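# Move the feed hopper from grinder inlet to bench

## Task

Lift the feed hopper free of the grinder's inlet, set it down on the bench next to the grinder, and end with the gripper released from it.

## Robot and tools

Robot: two arms, left_arm and right_arm, each with six revolute joints and a parallel two-finger gripper. left_arm's base sits at (+0.017, +0.346, 0) m and right_arm's at (-0.007, -0.277, 0) m, both turned only slightly about z. Scene frame: origin on the table top midway between the arms, +x out over the table, +z up, left_arm on the +y side. The words left and right name arms, not image sides.

Joint order. Every row and every per-joint list in a result uses this order for each arm: wrist yaw, wrist roll, waist, shoulder, wrist pitch, elbow. After the six joints comes the gripper opening. Waist, shoulder and wrist pitch have flipped signs relative to the URDF, both in commands and readings. Ranges in your own signs: wrist yaw -1.571 to 1.571, wrist roll -2.094 to 2.094, waist -2.880 to 2.880, shoulder -3.142 to 0.000, wrist pitch -1.571 to 1.693, elbow 0.000 to 3.019 (rad). True ends may differ by up to 0.019 rad.

execute_actions(actions): a list of actions, each a table of 1 to 15 rows; each row lasts one control step of 1/30 s, and a short table repeats its last row until 15 steps pass. A row is a single list covering both arms: 14 numbers in [-1, 1], left_arm's six joints plus opening, then right_arm's same seven, even if one arm stays still. Joint numbers are scaled offsets from that arm's angles at the start of the action (not from the previous row; for a call's first action, from the last reported angles). Scale: 1.0 equals 1.686 rad wrist yaw, 2.022 wrist roll, 1.264 waist, 1.32 shoulder, 1.83 wrist pitch, 1.276 elbow. Opening is absolute: +1 fully open, -1 closed. Optionally append 12 values in [0, 1]: per-joint stiffness scales, left then right, in Joint positions order; they persist until changed. An action asking any joint to go more than 0.019 rad beyond its range is refused for both arms; if the first action is refused or anything is malformed, the whole call does nothing. An empty list just reports state and images.

move(target, speed, blocking): target is one row as above, its offsets counted from the Joint positions of the latest result that printed them. All joints follow paths that finish together, so grippers trace curves and do not avoid obstacles or the other arm. speed (0.01 to 2 rad/s, default 0.5) caps the joint with most to travel; paths take 0.5 to 10 s and are cut off at 10 s. Fingers get their command at the start. Faster moves and targets set deeper past a contact hit and press harder. blocking=false returns after 0.5 s while motion continues; then use wait(0) to check, and wait or stop before sending new rows or moves. The move line reports the ending (done, off_target, moving, held, fault), limits=held or limits=none, and each arm's joint farthest from target.

wait(seconds): 0 to 10; arms keep their last command; returns early if a running move ends. stop(): brakes a running move; needs room, more at speed; fingers continue. zoom_image(camera, region): region [x0, y0, x1, y1] in pixels of that camera's latest image, at most 504 by 504. Cameras, each 504x504: cam_head_left, cam_head_right, cam_high, cam_low, cam_left_wrist, cam_right_wrist (wrist ones are fisheye). read_manual(section): licence text only, moves nothing. finished_scene(scene): pass the current scene's number once the hopper rests on the bench and is released; irreversible.

Results: the state line gives each gripper's end_effector_position (m) and end_effector_quat_wxyz in the scene frame; this point lies between the finger pads about 1 cm behind the tips and can be off, more so at long reach. Fingers extend along the gripper's +z and open along its y. Joint positions and Joint velocities list each arm's joints (rad, rad/s) then finger gap (m; 0.094 fully open). Joint targets shows what joints are currently driven toward. grip_measured is the opening on the command scale. Step readings list joint angles at some steps; HELD marks steps where an arm was held back. "joint command not followed" means a clearance check altered targets. "joint sent to its limit" means a joint reached its end; its absence proves nothing.

Motion limits: per step, each joint target stays within a lead of its measured angle (wrist yaw 0.186, wrist roll 0.522, waist 0.264, shoulder 0.32, wrist pitch 0.33, elbow 0.276 rad), and targets are scaled back if the gripper would jump over 70 mm. Big changes therefore take several actions; leftover motion may not finish by itself, so command it again. Zero offsets can let an arm sag: in a reply's first call send offsets back to the desired angles, then zeros, pushing further if a joint falls short.

Gripping: to hold, command an opening roughly 0.03 under grip_measured (less for a lighter grip); readings can be off by about 1 mm. Pads give about 50 to 62 N each, less on thin parts, with a brief spike at first contact. The held part may get tugged now and then.

Avoid: knocking or placing anything off the table (fails the task), drops, slips, slams, hard hits or hard pushes, and the two arms touching or pressing each other. Holding loads heats motors; a MOTOR HOT line appears from 85 °C and at 100 °C that arm goes limp and falls (OVER-TEMPERATURE FAULT), so do not hold the hopper longer than needed. Less robot time, smooth motion and low effort are preferred.

Each tool is called after "Request:" by a JSON object that holds its "name" and its "arguments", one argument or row to a line.

## Session

Request:
{"name": "execute_actions", "arguments": {
  "actions": []
}}

Scene clock: 0.00 s.
left_arm: end_effector_position=(+0.5501, +0.8368, +0.3220) grip_measured=+1.000 end_effector_quat_wxyz=(-0.291, +0.754, -0.513, +0.288) | right_arm: end_effector_position=(+0.2431, +0.0491, +0.2957) grip_measured=+1.000 end_effector_quat_wxyz=(+0.275, -0.116, +0.932, -0.208)
Joint names: [wrist yaw, wrist roll, waist, shoulder, wrist pitch, elbow]
Joint positions: left_arm=[ 0.476 -1.278 -0.79  -1.84   0.881  1.877  0.094] | right_arm=[ 0.695  0.984 -1.127 -1.436  1.65   1.397  0.094]
Joint velocities: left_arm=[-0.066  0.007  0.034 -0.015 -0.012 -0.007  0.   ] | right_arm=[-0.037 -0.066  0.005  0.015 -0.002 -0.002  0.   ]
Joint targets: left_arm=[0.476 -1.278 -0.790 -1.844 0.878 1.905] | right_arm=[0.696 0.984 -1.127 -1.428 1.650 1.429]
Joint stiffness scale: left_arm=[1. 1. 1. 1. 1. 1.] | right_arm=[1. 1. 1. 1. 1. 1.]

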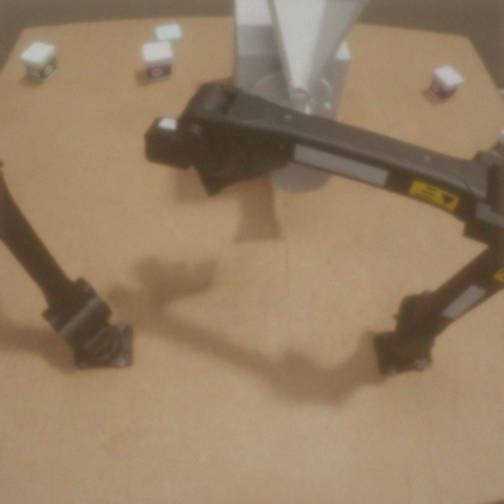

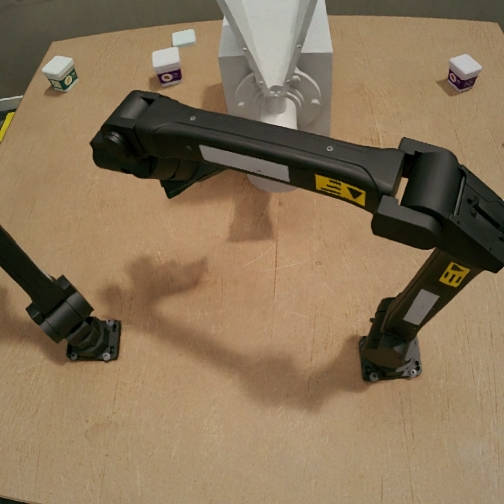

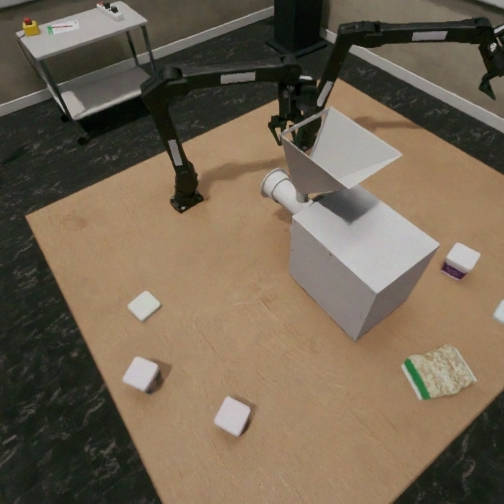

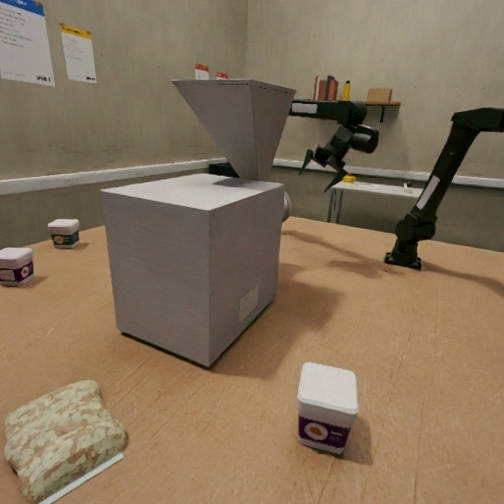

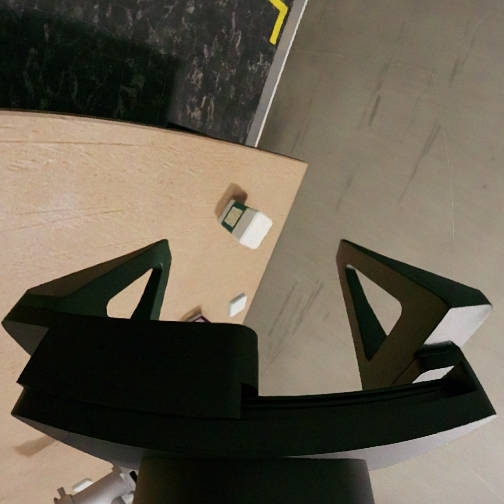

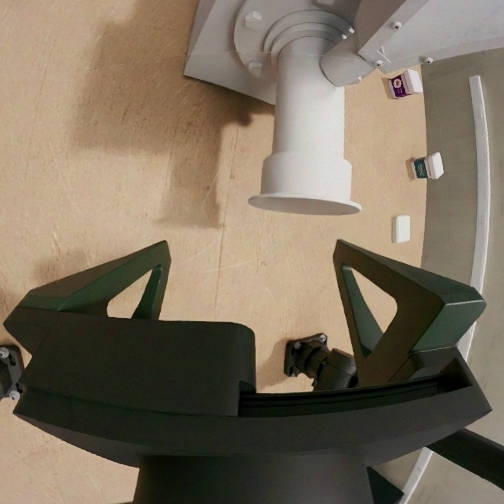

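Request:
{"name": "zoom_image", "arguments": {
  "camera": "cam_right_wrist",
  "region": [220, 0, 504, 140]
}}

Request:
{"name": "zoom_image", "arguments": {
  "camera": "cam_head_right",
  "region": [200, 0, 360, 160]
}}

Request:
{"name": "zoom_image", "arguments": {
  "camera": "cam_high",
  "region": [240, 80, 420, 260]
}}

Region (220, 0, 504, 140) of cam_right_wrist's 504x504 image, scaled by 1.775, with more detail than that image has; it fills the top 248 rows of this view, and the rest is white.

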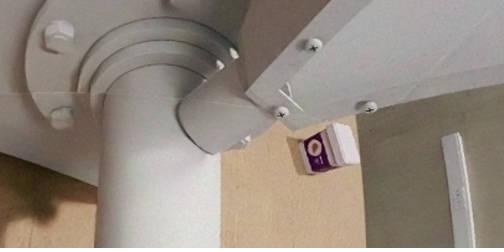

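Region (200, 0, 360, 160) of cam_head_right's 504x504 image, scaled by 3.150, with more detail than that image has.

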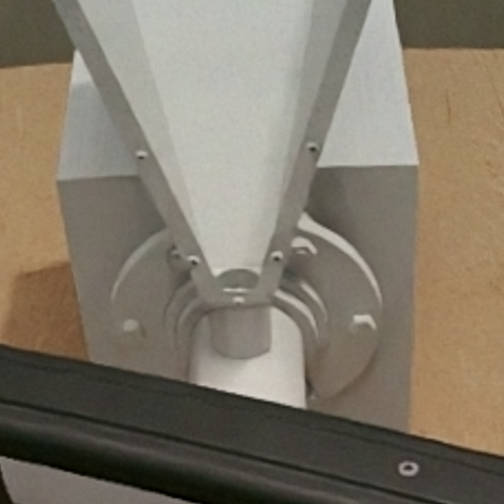

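Region (240, 80, 420, 260) of cam_high's 504x504 image, scaled by 2.800, with more detail than that image has.

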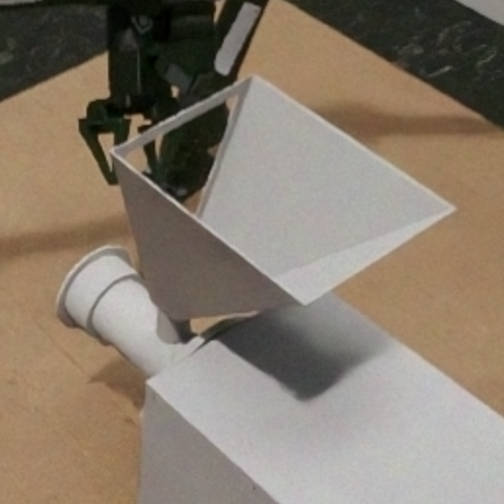

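Request:
{"name": "move", "arguments": {
  "target": [-0.282,0.632,0.862,1.0,-0.481,-0.82,1, -0.412,-0.487,0.694,0.444,-0.219,0.183,1],
  "speed": 1.0
}}

Scene clock: 86.27 s.
left_arm: end_effector_position=(+0.3289, +0.2727, +0.5756) grip_measured=+1.000 end_effector_quat_wxyz=(+0.802, +0.065, +0.585, -0.096) | right_arm: end_effector_position=(+0.2909, -0.1805, +0.5940) grip_measured=+1.000 end_effector_quat_wxyz=(+0.492, -0.132, +0.857, +0.078)
Joint names: [wrist yaw, wrist roll, waist, shoulder, wrist pitch, elbow]
Joint positions: left_arm=[ 0.003 -0.01   0.291 -0.512  0.022  0.846  0.094] | right_arm=[ 0.004  0.007 -0.254 -0.843  1.275  1.59   0.094]
Joint velocities: left_arm=[-0.007 -0.007  0.015  0.024  0.002 -0.007  0.   ] | right_arm=[-0.022 -0.022 -0.015 -0.005 -0.007 -0.002  0.   ]
Joint targets: left_arm=[0.001 0.000 0.300 -0.520 0.001 0.831] | right_arm=[0.000 -0.001 -0.250 -0.850 1.250 1.631]
Joint stiffness scale: left_arm=[1. 1. 1. 1. 1. 1.] | right_arm=[1. 1. 1. 1. 1. 1.]
move: off_target (left_arm, right_arm); limits=none; left_arm: farthest joint: the wrist pitch, 0.021 radians from its target (0.881 radians at the start); right_arm: farthest joint: the elbow, 0.041 radians from its target (0.233 radians at the start)

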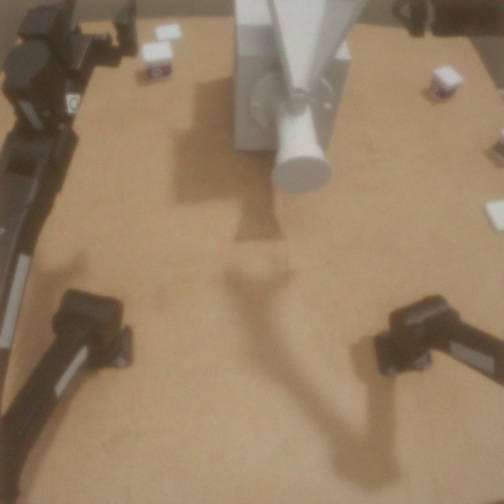

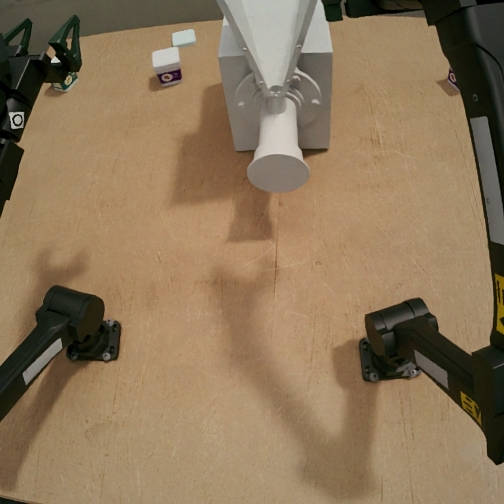

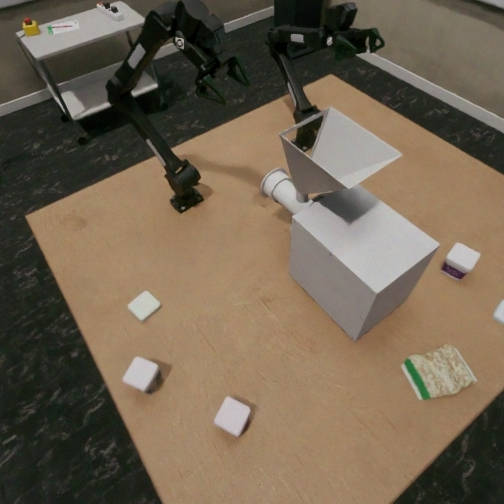

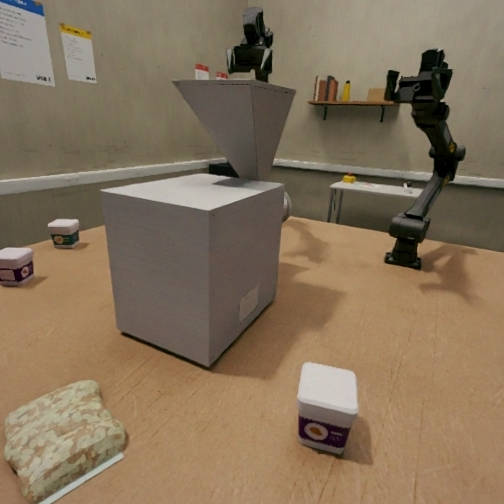

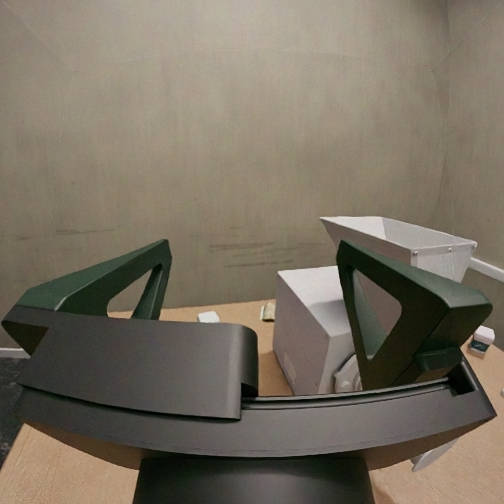

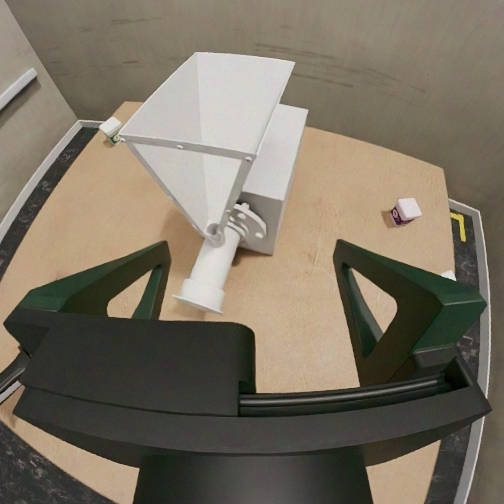

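Request:
{"name": "zoom_image", "arguments": {
  "camera": "cam_right_wrist",
  "region": [100, 30, 324, 282]
}}

Request:
{"name": "zoom_image", "arguments": {
  "camera": "cam_left_wrist",
  "region": [300, 190, 504, 300]
}}

Request:
{"name": "zoom_image", "arguments": {
  "camera": "cam_head_right",
  "region": [235, 60, 319, 144]
}}

Region (100, 30, 324, 282) of cam_right_wrist's 504x504 image, scaled by 2.000, with more detail than that image has.

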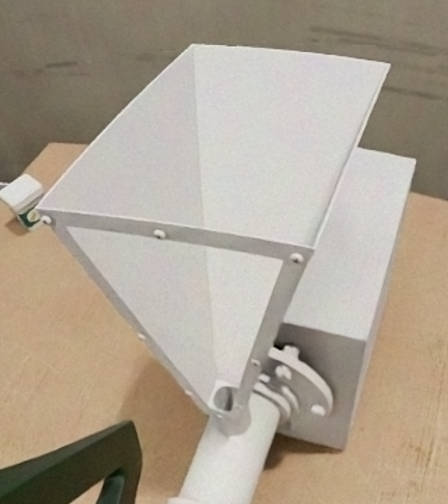

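Region (300, 190, 504, 300) of cam_left_wrist's 504x504 image, scaled by 2.471, with more detail than that image has; it fills the top 272 rows of this view, and the rest is white.

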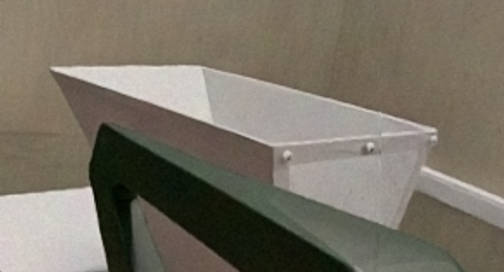

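Region (235, 60, 319, 144) of cam_head_right's 504x504 image, scaled by 6.000, with more detail than that image has.

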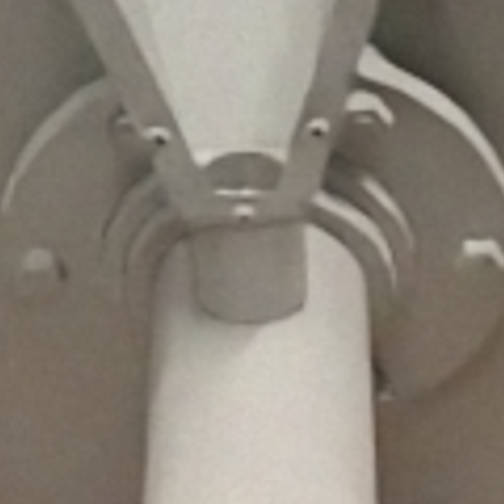

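Request:
{"name": "move", "arguments": {
  "target": [0,0,0,-0.006,-0.011,-0.011,1, -0.053,0.167,0.068,-0.5515,0.143,0.562,1],
  "speed": 0.8
}}

Scene clock: 158.53 s.
left_arm: end_effector_position=(+0.3289, +0.2727, +0.5756) grip_measured=+1.000 end_effector_quat_wxyz=(+0.803, +0.065, +0.585, -0.096) | right_arm: end_effector_position=(+0.5313, -0.1328, +0.5546) grip_measured=+1.000 end_effector_quat_wxyz=(+0.320, +0.033, +0.937, +0.134)
Joint names: [wrist yaw, wrist roll, waist, shoulder, wrist pitch, elbow]
Joint positions: left_arm=[ 0.003 -0.009  0.291 -0.512  0.022  0.846  0.094] | right_arm=[-0.082  0.337 -0.175 -1.587  1.525  2.245  0.094]
Joint velocities: left_arm=[ 0.066  0.037 -0.005 -0.015 -0.002 -0.012  0.   ] | right_arm=[-0.037 -0.022  0.005  0.024 -0.012  0.007  0.   ]
Joint targets: left_arm=[0.003 -0.010 0.291 -0.520 0.002 0.832] | right_arm=[-0.085 0.344 -0.168 -1.571 1.537 2.307]
Joint stiffness scale: left_arm=[1. 1. 1. 1. 1. 1.] | right_arm=[1. 1. 1. 1. 1. 1.]
move: off_target (right_arm); limits=none; left_arm: farthest joint: the wrist pitch, 0.020 radians from its target (0.020 radians at the start); right_arm: farthest joint: the elbow, 0.062 radians from its target (0.717 radians at the start)

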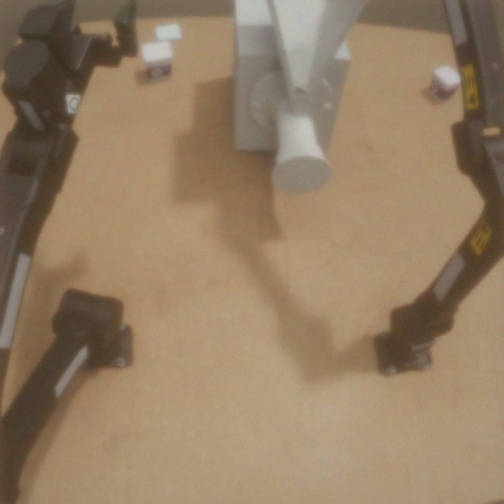

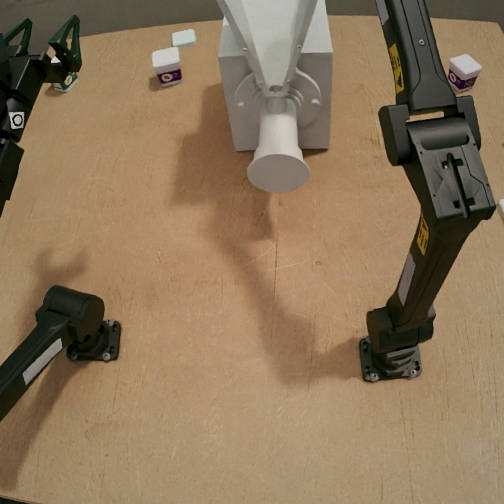

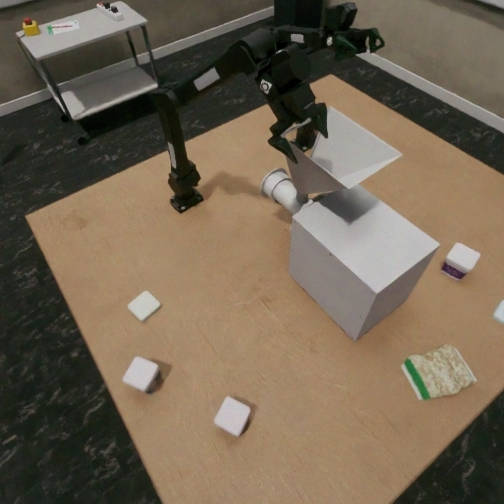

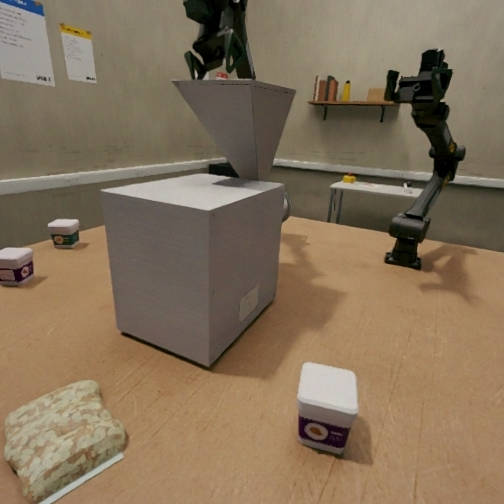

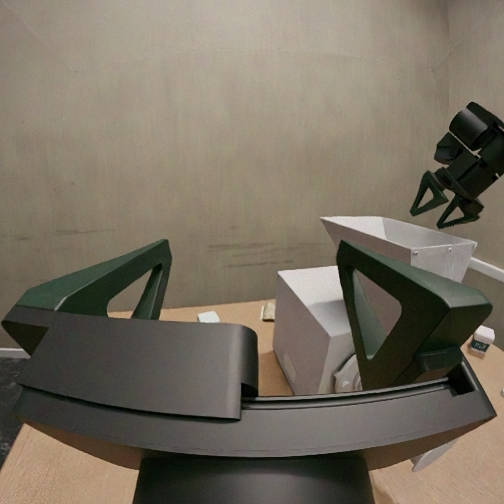

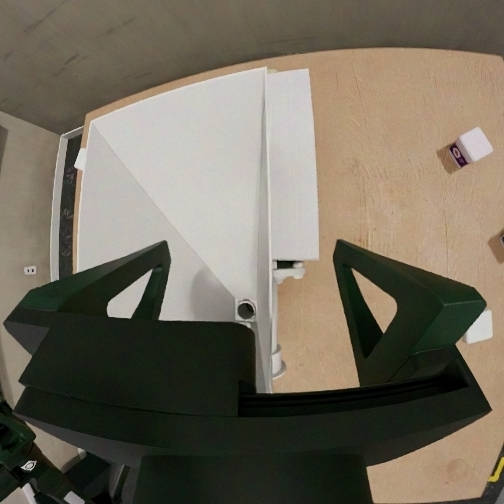

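Request:
{"name": "move", "arguments": {
  "target": [0,0,0,-0.006,-0.011,-0.011,1, 0,0,0,0.0826,-0.092,-0.18,0],
  "speed": 0.4
}}

Scene clock: 169.63 s.
left_arm: end_effector_position=(+0.3289, +0.2727, +0.5756) grip_measured=+1.000 end_effector_quat_wxyz=(+0.803, +0.065, +0.585, -0.096) | right_arm: end_effector_position=(+0.5283, -0.1335, +0.5155) grip_measured=+0.003 end_effector_quat_wxyz=(+0.321, +0.033, +0.937, +0.135)
Joint names: [wrist yaw, wrist roll, waist, shoulder, wrist pitch, elbow]
Joint positions: left_arm=[ 0.003 -0.009  0.291 -0.512  0.022  0.846  0.094] | right_arm=[-0.082  0.337 -0.175 -1.5    1.382  2.018  0.047]
Joint velocities: left_arm=[ 0.022  0.051 -0.005 -0.005 -0.002 -0.007  0.   ] | right_arm=[ 0.022 -0.022  0.005  0.015  0.017  0.007 -0.   ]
Joint targets: left_arm=[0.003 -0.009 0.291 -0.520 0.002 0.832] | right_arm=[-0.082 0.337 -0.175 -1.478 1.356 2.016]
Joint stiffness scale: left_arm=[1. 1. 1. 1. 1. 1.] | right_arm=[1. 1. 1. 1. 1. 1.]
move: off_target (right_arm); limits=none; left_arm: farthest joint: the wrist pitch, 0.020 radians from its target (0.020 radians at the start); right_arm: farthest joint: the wrist pitch, 0.025 radians from its target (0.168 radians at the start)

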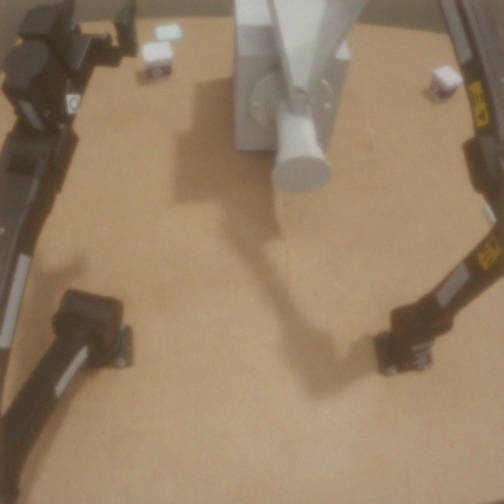

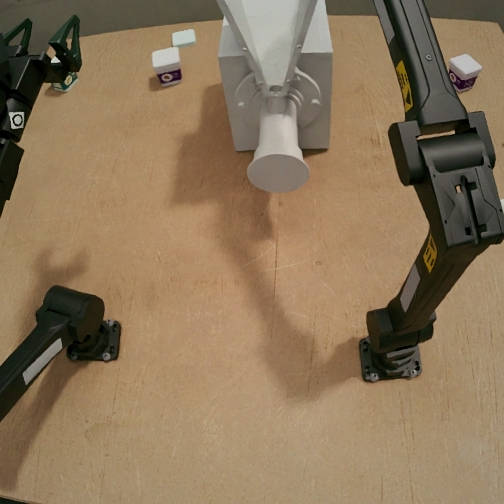

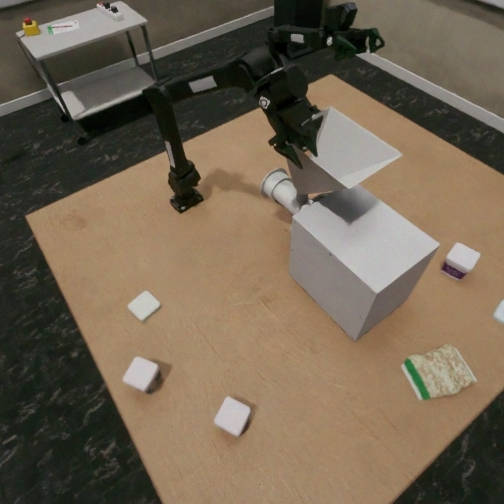

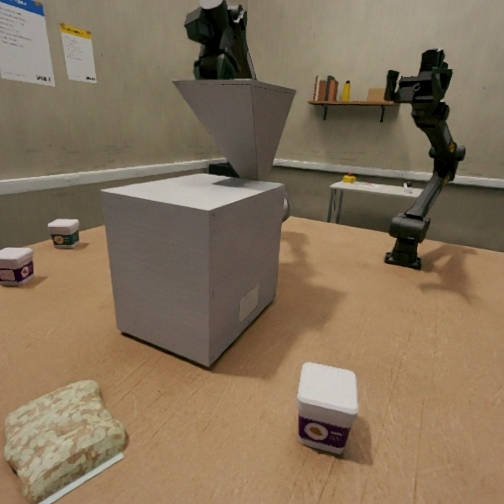

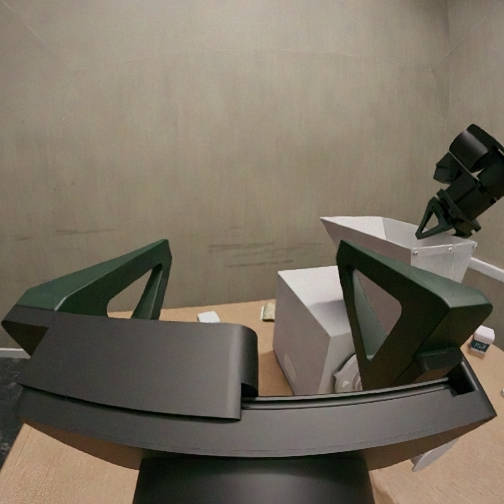

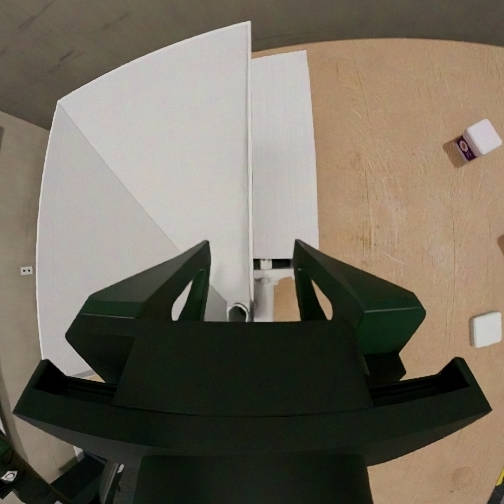

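Well centred. Check depth.

Request:
{"name": "zoom_image", "arguments": {
  "camera": "cam_left_wrist",
  "region": [370, 170, 504, 280]
}}

Request:
{"name": "zoom_image", "arguments": {
  "camera": "cam_high",
  "region": [255, 90, 365, 200]
}}

Region (370, 170, 504, 280) of cam_left_wrist's 504x504 image, scaled by 3.761, with more detail than that image has; it fills the top 414 rows of this view, and the rest is white.

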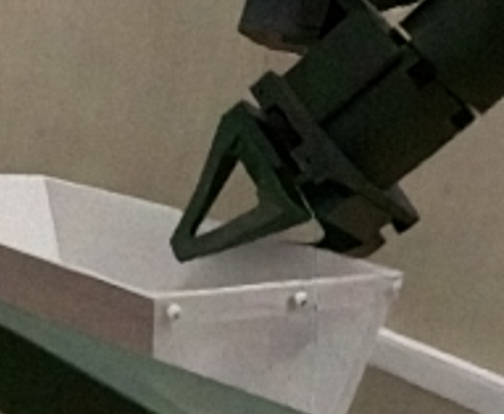

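Region (255, 90, 365, 200) of cam_high's 504x504 image, scaled by 4.582, with more detail than that image has.

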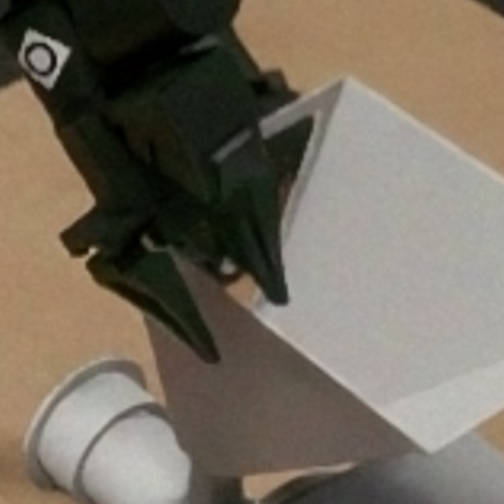

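Request:
{"name": "execute_actions", "arguments": {
  "actions": [
    [[0,0,0,-0.006,-0.011,-0.011,1, 0,0,0,0.0167,-0.014,-0.005,-0.1],[0,0,0,-0.006,-0.011,-0.011,1, 0,0,0,0.0167,-0.014,-0.008,-0.2],[0,0,0,-0.006,-0.011,-0.011,1, 0,0,0,0.0167,-0.014,-0.011,-0.3],[0,0,0,-0.006,-0.011,-0.011,1, 0,0,0,0.0167,-0.014,-0.013,-0.4],[0,0,0,-0.006,-0.011,-0.011,1, 0,0,0,0.0167,-0.014,-0.015,-0.5],[0,0,0,-0.006,-0.011,-0.011,1, 0,0,0,0.0167,-0.014,-0.015,-0.6],[0,0,0,-0.006,-0.011,-0.011,1, 0,0,0,0.0167,-0.014,-0.015,-0.7],[0,0,0,-0.006,-0.011,-0.011,1, 0,0,0,0.0167,-0.014,-0.015,-0.75],[0,0,0,-0.006,-0.011,-0.011,1, 0,0,0,0.0167,-0.014,-0.015,-0.8]],
    [[0,0,0,-0.006,-0.011,-0.011,1, 0,0,0,0.0167,-0.014,0,-0.83],[0,0,0,-0.006,-0.011,-0.011,1, 0,0,0,0.0167,-0.014,0,-0.86],[0,0,0,-0.006,-0.011,-0.011,1, 0,0,0,0.0167,-0.014,0,-0.89],[0,0,0,-0.006,-0.011,-0.011,1, 0,0,0,0.0167,-0.014,0,-0.91],[0,0,0,-0.006,-0.011,-0.011,1, 0,0,0,0.0167,-0.014,0,-0.93],[0,0,0,-0.006,-0.011,-0.011,1, 0,0,0,0.0167,-0.014,0,-0.95],[0,0,0,-0.006,-0.011,-0.011,1, 0,0,0,0.0167,-0.014,0,-0.97],[0,0,0,-0.006,-0.011,-0.011,1, 0,0,0,0.0167,-0.014,0,-1]]
  ]
}}

Scene clock: 185.13 s.
left_arm: end_effector_position=(+0.3289, +0.2727, +0.5756) grip_measured=+1.000 end_effector_quat_wxyz=(+0.803, +0.065, +0.585, -0.096) | right_arm: end_effector_position=(+0.5285, -0.1307, +0.5078) grip_measured=-0.968 end_effector_quat_wxyz=(+0.313, +0.037, +0.939, +0.141)
Joint names: [wrist yaw, wrist roll, waist, shoulder, wrist pitch, elbow]
Joint positions: left_arm=[ 0.003 -0.009  0.291 -0.512  0.022  0.846  0.094] | right_arm=[-0.094  0.351 -0.176 -1.5    1.375  1.999  0.002]
Joint velocities: left_arm=[ 0.022 -0.037  0.005 -0.005  0.002  0.007  0.   ] | right_arm=[-0.022 -0.051  0.015  0.015 -0.007 -0.012  0.001]
Joint targets: left_arm=[0.003 -0.009 0.291 -0.520 0.002 0.832] | right_arm=[-0.082 0.337 -0.175 -1.478 1.355 1.999]
Joint stiffness scale: left_arm=[1. 1. 1. 1. 1. 1.] | right_arm=[1. 1. 1. 1. 1. 1.]
Step readings (joint positions; steps 1 to 15: 1st action; 16 to 30: 2nd action):
0: left_arm=[0.003 -0.009 0.291 -0.512 0.022 0.846] | right_arm=[-0.082 0.337 -0.175 -1.500 1.382 2.018]
1: left_arm=[0.003 -0.009 0.291 -0.512 0.022 0.846] | right_arm=[-0.082 0.337 -0.175 -1.500 1.382 2.018]
2: left_arm=[0.003 -0.009 0.291 -0.512 0.022 0.846] | right_arm=[-0.082 0.337 -0.175 -1.500 1.381 2.016]
4: left_arm=[0.003 -0.009 0.291 -0.512 0.022 0.846] | right_arm=[-0.082 0.337 -0.175 -1.500 1.380 2.012]
8: left_arm=[0.003 -0.009 0.291 -0.512 0.022 0.846] | right_arm=[-0.082 0.337 -0.175 -1.500 1.380 2.001]
15: left_arm=[0.003 -0.009 0.291 -0.512 0.022 0.846] | right_arm=[-0.082 0.337 -0.175 -1.500 1.380 1.999]
16: left_arm=[0.003 -0.009 0.291 -0.512 0.022 0.846] | right_arm=[-0.082 0.337 -0.175 -1.500 1.380 1.999]
17: left_arm=[0.003 -0.009 0.291 -0.512 0.022 0.846] | right_arm=[-0.082 0.337 -0.175 -1.500 1.380 1.999]
19: left_arm=[0.003 -0.009 0.291 -0.512 0.022 0.846] | right_arm=[-0.083 0.337 -0.175 -1.500 1.380 1.999]
23: left_arm=[0.003 -0.009 0.291 -0.512 0.022 0.846] | right_arm=[-0.092 0.346 -0.175 -1.500 1.377 1.999]
30: Joint positions above

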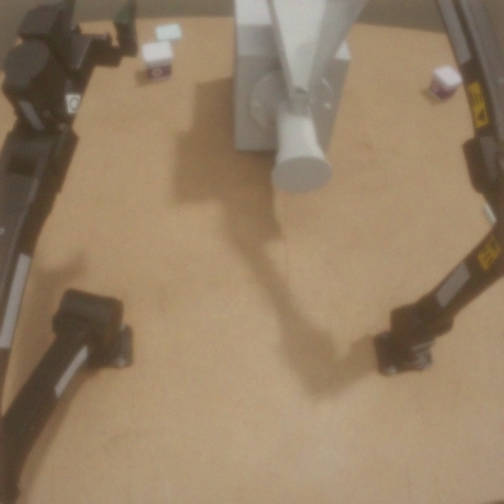

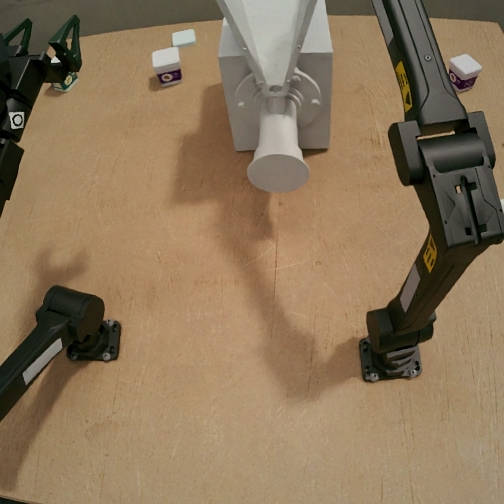

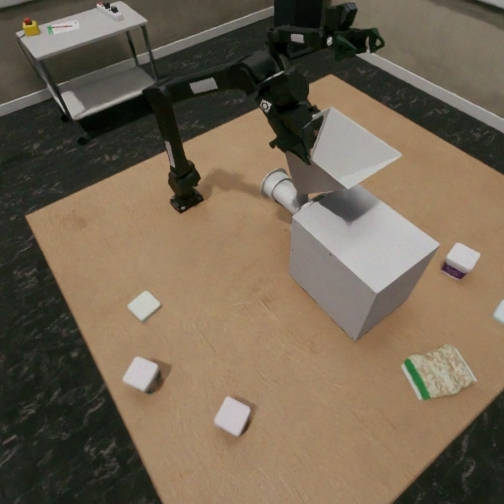

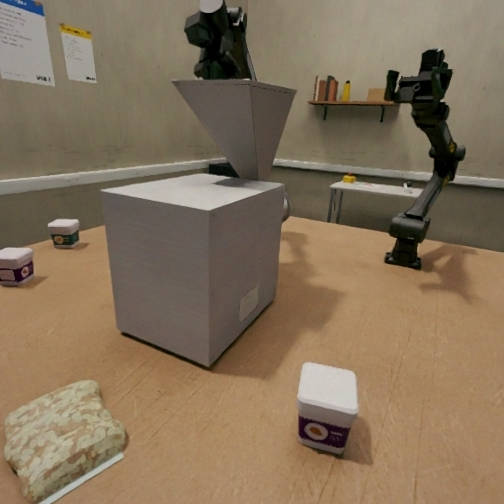

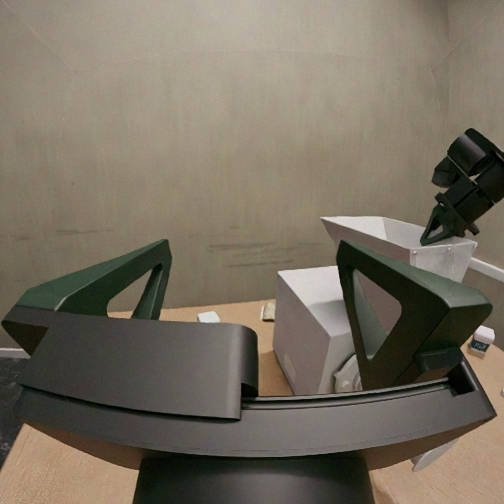

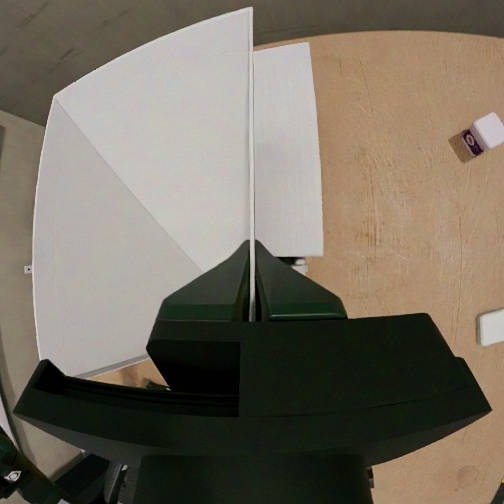

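Request:
{"name": "execute_actions", "arguments": {
  "actions": [
    [[0,0,0,-0.006,-0.011,-0.011,1, 0,0,0,0.0167,-0.011,0.01,-1],[0,0,0,-0.006,-0.011,-0.011,1, 0,0,0,0.0167,-0.011,0.02,-1],[0,0,0,-0.006,-0.011,-0.011,1, 0,0,0,0.0167,-0.011,0.03,-1],[0,0,0,-0.006,-0.011,-0.011,1, 0,0,0,0.0167,-0.011,0.04,-1],[0,0,0,-0.006,-0.011,-0.011,1, 0,0,0,0.0167,-0.011,0.05,-1],[0,0,0,-0.006,-0.011,-0.011,1, 0,0,0,0.0167,-0.011,0.06,-1],[0,0,0,-0.006,-0.011,-0.011,1, 0,0,0,0.0167,-0.011,0.07,-1],[0,0,0,-0.006,-0.011,-0.011,1, 0,0,0,0.0167,-0.009,0.077,-1],[0,0,0,-0.006,-0.011,-0.011,1, 0,0,0,0.0167,-0.007,0.084,-1],[0,0,0,-0.006,-0.011,-0.011,1, 0,0,0,0.0167,-0.005,0.091,-1],[0,0,0,-0.006,-0.011,-0.011,1, 0,0,0,0.0167,-0.003,0.098,-1]]
  ]
}}

Scene clock: 197.10 s.
left_arm: end_effector_position=(+0.3289, +0.2727, +0.5756) grip_measured=+1.000 end_effector_quat_wxyz=(+0.803, +0.065, +0.585, -0.096) | right_arm: end_effector_position=(+0.5281, -0.1292, +0.5103) grip_measured=-0.969 end_effector_quat_wxyz=(+0.313, +0.037, +0.938, +0.145)
Joint names: [wrist yaw, wrist roll, waist, shoulder, wrist pitch, elbow]
Joint positions: left_arm=[ 0.003 -0.009  0.291 -0.512  0.022  0.846  0.094] | right_arm=[-0.099  0.355 -0.177 -1.501  1.378  2.007  0.001]
Joint velocities: left_arm=[ 0.022 -0.037  0.015  0.005 -0.007 -0.017  0.   ] | right_arm=[-0.022  0.022  0.015  0.005 -0.002 -0.002  0.   ]
Joint targets: left_arm=[0.003 -0.009 0.291 -0.520 0.002 0.832] | right_arm=[-0.094 0.351 -0.176 -1.478 1.370 2.125]
Joint stiffness scale: left_arm=[1. 1. 1. 1. 1. 1.] | right_arm=[1. 1. 1. 1. 1. 1.]
Step readings (joint positions):
0: left_arm=[0.003 -0.009 0.291 -0.512 0.022 0.846] | right_arm=[-0.094 0.351 -0.176 -1.500 1.375 1.999]
1: left_arm=[0.003 -0.009 0.291 -0.512 0.022 0.846] | right_arm=[-0.097 0.353 -0.176 -1.500 1.375 1.999]
2: left_arm=[0.003 -0.009 0.291 -0.512 0.022 0.846] | right_arm=[-0.098 0.354 -0.176 -1.500 1.375 1.999]
4: left_arm=[0.003 -0.009 0.291 -0.512 0.022 0.846] | right_arm=[-0.098 0.355 -0.176 -1.500 1.375 1.999]
8: left_arm=[0.003 -0.009 0.291 -0.512 0.022 0.846] | right_arm=[-0.099 0.355 -0.176 -1.500 1.375 2.002]
15: Joint positions above

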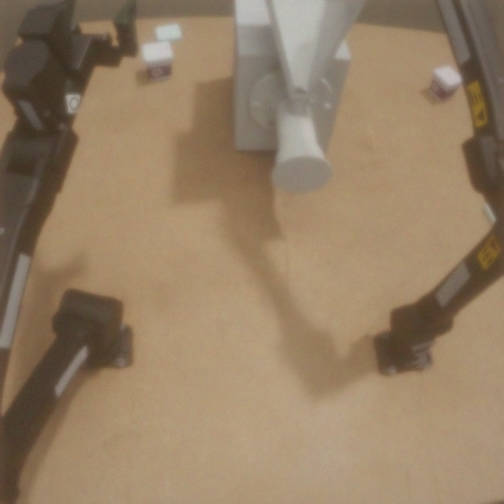

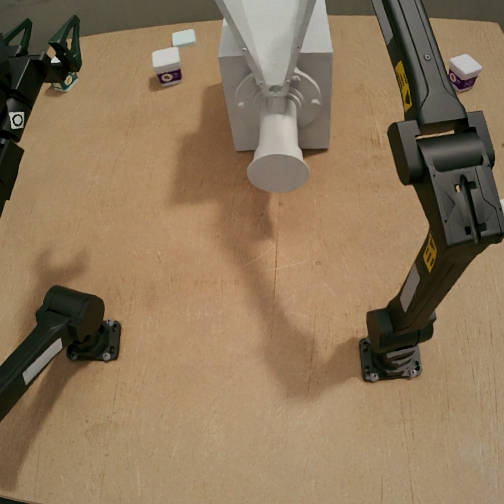

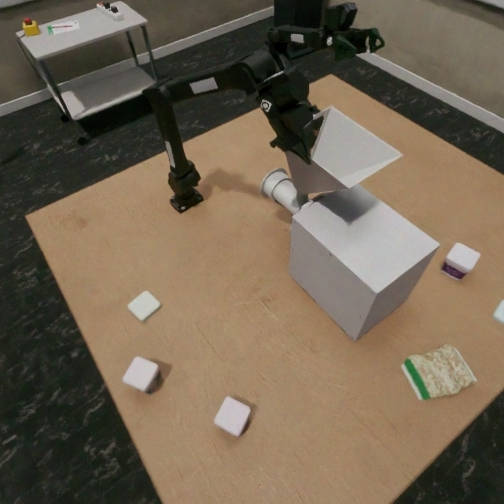

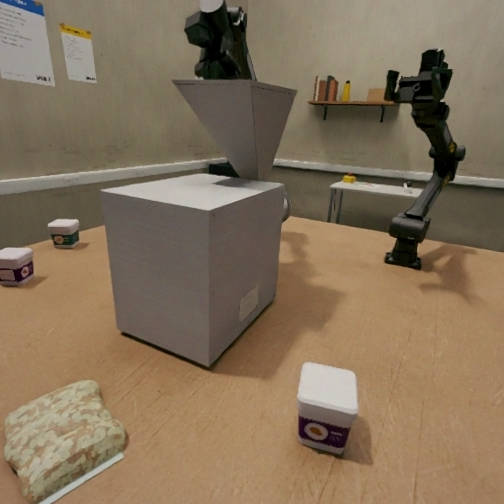

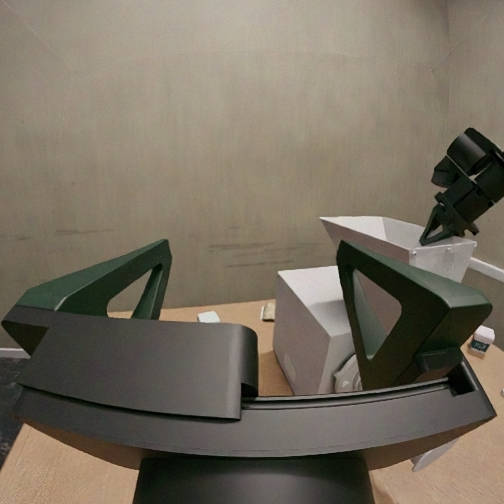

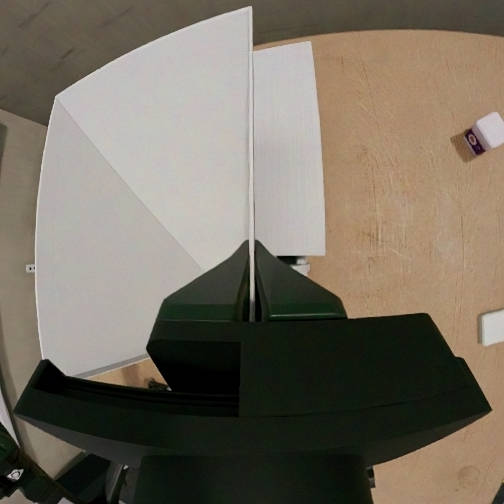

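Request:
{"name": "execute_actions", "arguments": {
  "actions": [
    [[0,0,0,-0.006,-0.011,-0.011,1, 0,0.005,0,0.015,-0.004,0.093,-1],[0,0,0,-0.006,-0.011,-0.011,1, -0.004,0.01,0,0.013,-0.004,0.095,-1],[0,0,0,-0.006,-0.011,-0.011,1, -0.008,0.015,0,0.011,-0.004,0.097,-1],[0,0,0,-0.006,-0.011,-0.011,1, -0.012,0.02,0,0.01,-0.004,0.099,-1],[0,0,0,-0.006,-0.011,-0.011,1, -0.015,0.025,0,0.009,-0.004,0.101,-1],[0,0,0,-0.006,-0.011,-0.011,1, -0.018,0.03,0,0.008,-0.004,0.103,-1],[0,0,0,-0.006,-0.011,-0.011,1, -0.018,0.03,0,0.008,-0.004,0.106,-1],[0,0,0,-0.006,-0.011,-0.011,1, -0.018,0.03,0,0.007,-0.002,0.11,-1],[0,0,0,-0.006,-0.011,-0.011,1, -0.018,0.03,0,0.006,0,0.114,-1]]
  ]
}}

Scene clock: 217.43 s.
left_arm: end_effector_position=(+0.3289, +0.2727, +0.5756) grip_measured=+1.000 end_effector_quat_wxyz=(+0.803, +0.065, +0.585, -0.096) | right_arm: end_effector_position=(+0.5282, -0.1271, +0.5110) grip_measured=-0.969 end_effector_quat_wxyz=(+0.306, +0.038, +0.939, +0.149)
Joint names: [wrist yaw, wrist roll, waist, shoulder, wrist pitch, elbow]
Joint positions: left_arm=[ 0.003 -0.009  0.291 -0.512  0.022  0.846  0.094] | right_arm=[-0.111  0.36  -0.177 -1.512  1.396  2.025  0.001]
Joint velocities: left_arm=[-0.022  0.007  0.005 -0.015 -0.002 -0.007  0.   ] | right_arm=[-0.007 -0.051  0.005  0.005 -0.007 -0.017 -0.   ]
Joint targets: left_arm=[0.003 -0.009 0.291 -0.520 0.002 0.832] | right_arm=[-0.130 0.416 -0.177 -1.493 1.379 2.152]
Joint stiffness scale: left_arm=[1. 1. 1. 1. 1. 1.] | right_arm=[1. 1. 1. 1. 1. 1.]
Step readings (joint positions):
0: left_arm=[0.003 -0.009 0.291 -0.512 0.022 0.846] | right_arm=[-0.099 0.355 -0.177 -1.501 1.378 2.007]
1: left_arm=[0.003 -0.009 0.291 -0.512 0.022 0.846] | right_arm=[-0.100 0.355 -0.177 -1.501 1.378 2.007]
2: left_arm=[0.003 -0.009 0.291 -0.512 0.022 0.846] | right_arm=[-0.102 0.356 -0.177 -1.501 1.379 2.008]
4: left_arm=[0.003 -0.009 0.291 -0.512 0.022 0.846] | right_arm=[-0.107 0.357 -0.177 -1.504 1.382 2.012]
8: left_arm=[0.003 -0.009 0.291 -0.512 0.022 0.846] | right_arm=[-0.111 0.360 -0.177 -1.508 1.388 2.018]
15: Joint positions above

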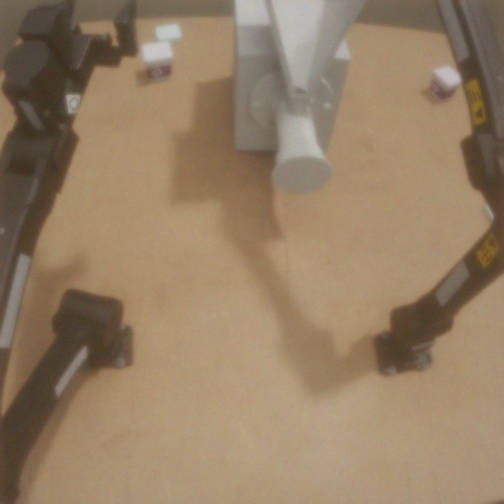

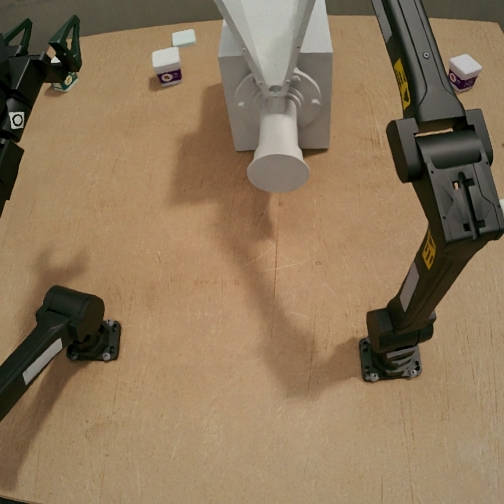

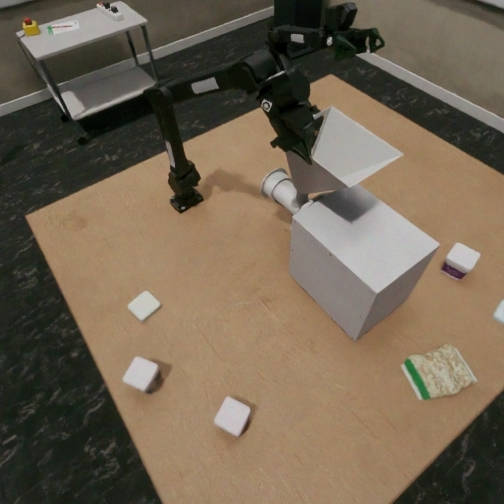

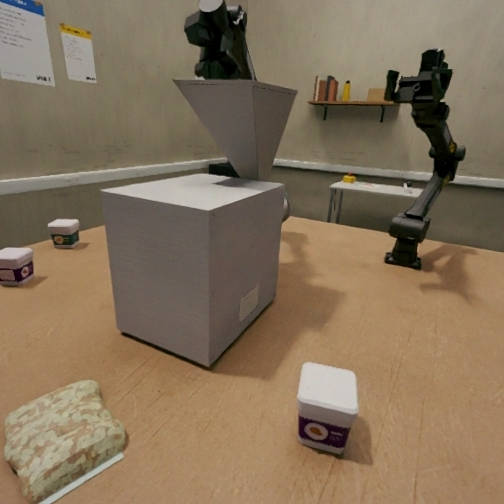

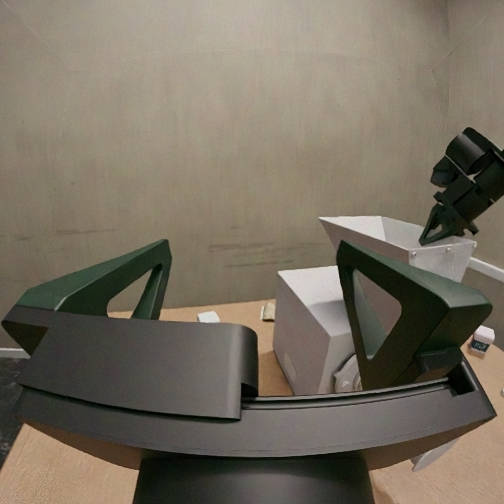

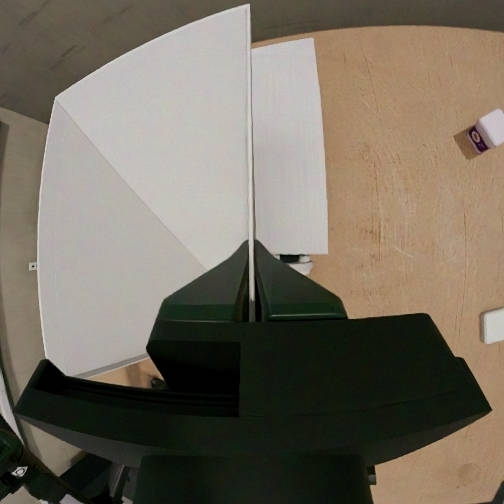

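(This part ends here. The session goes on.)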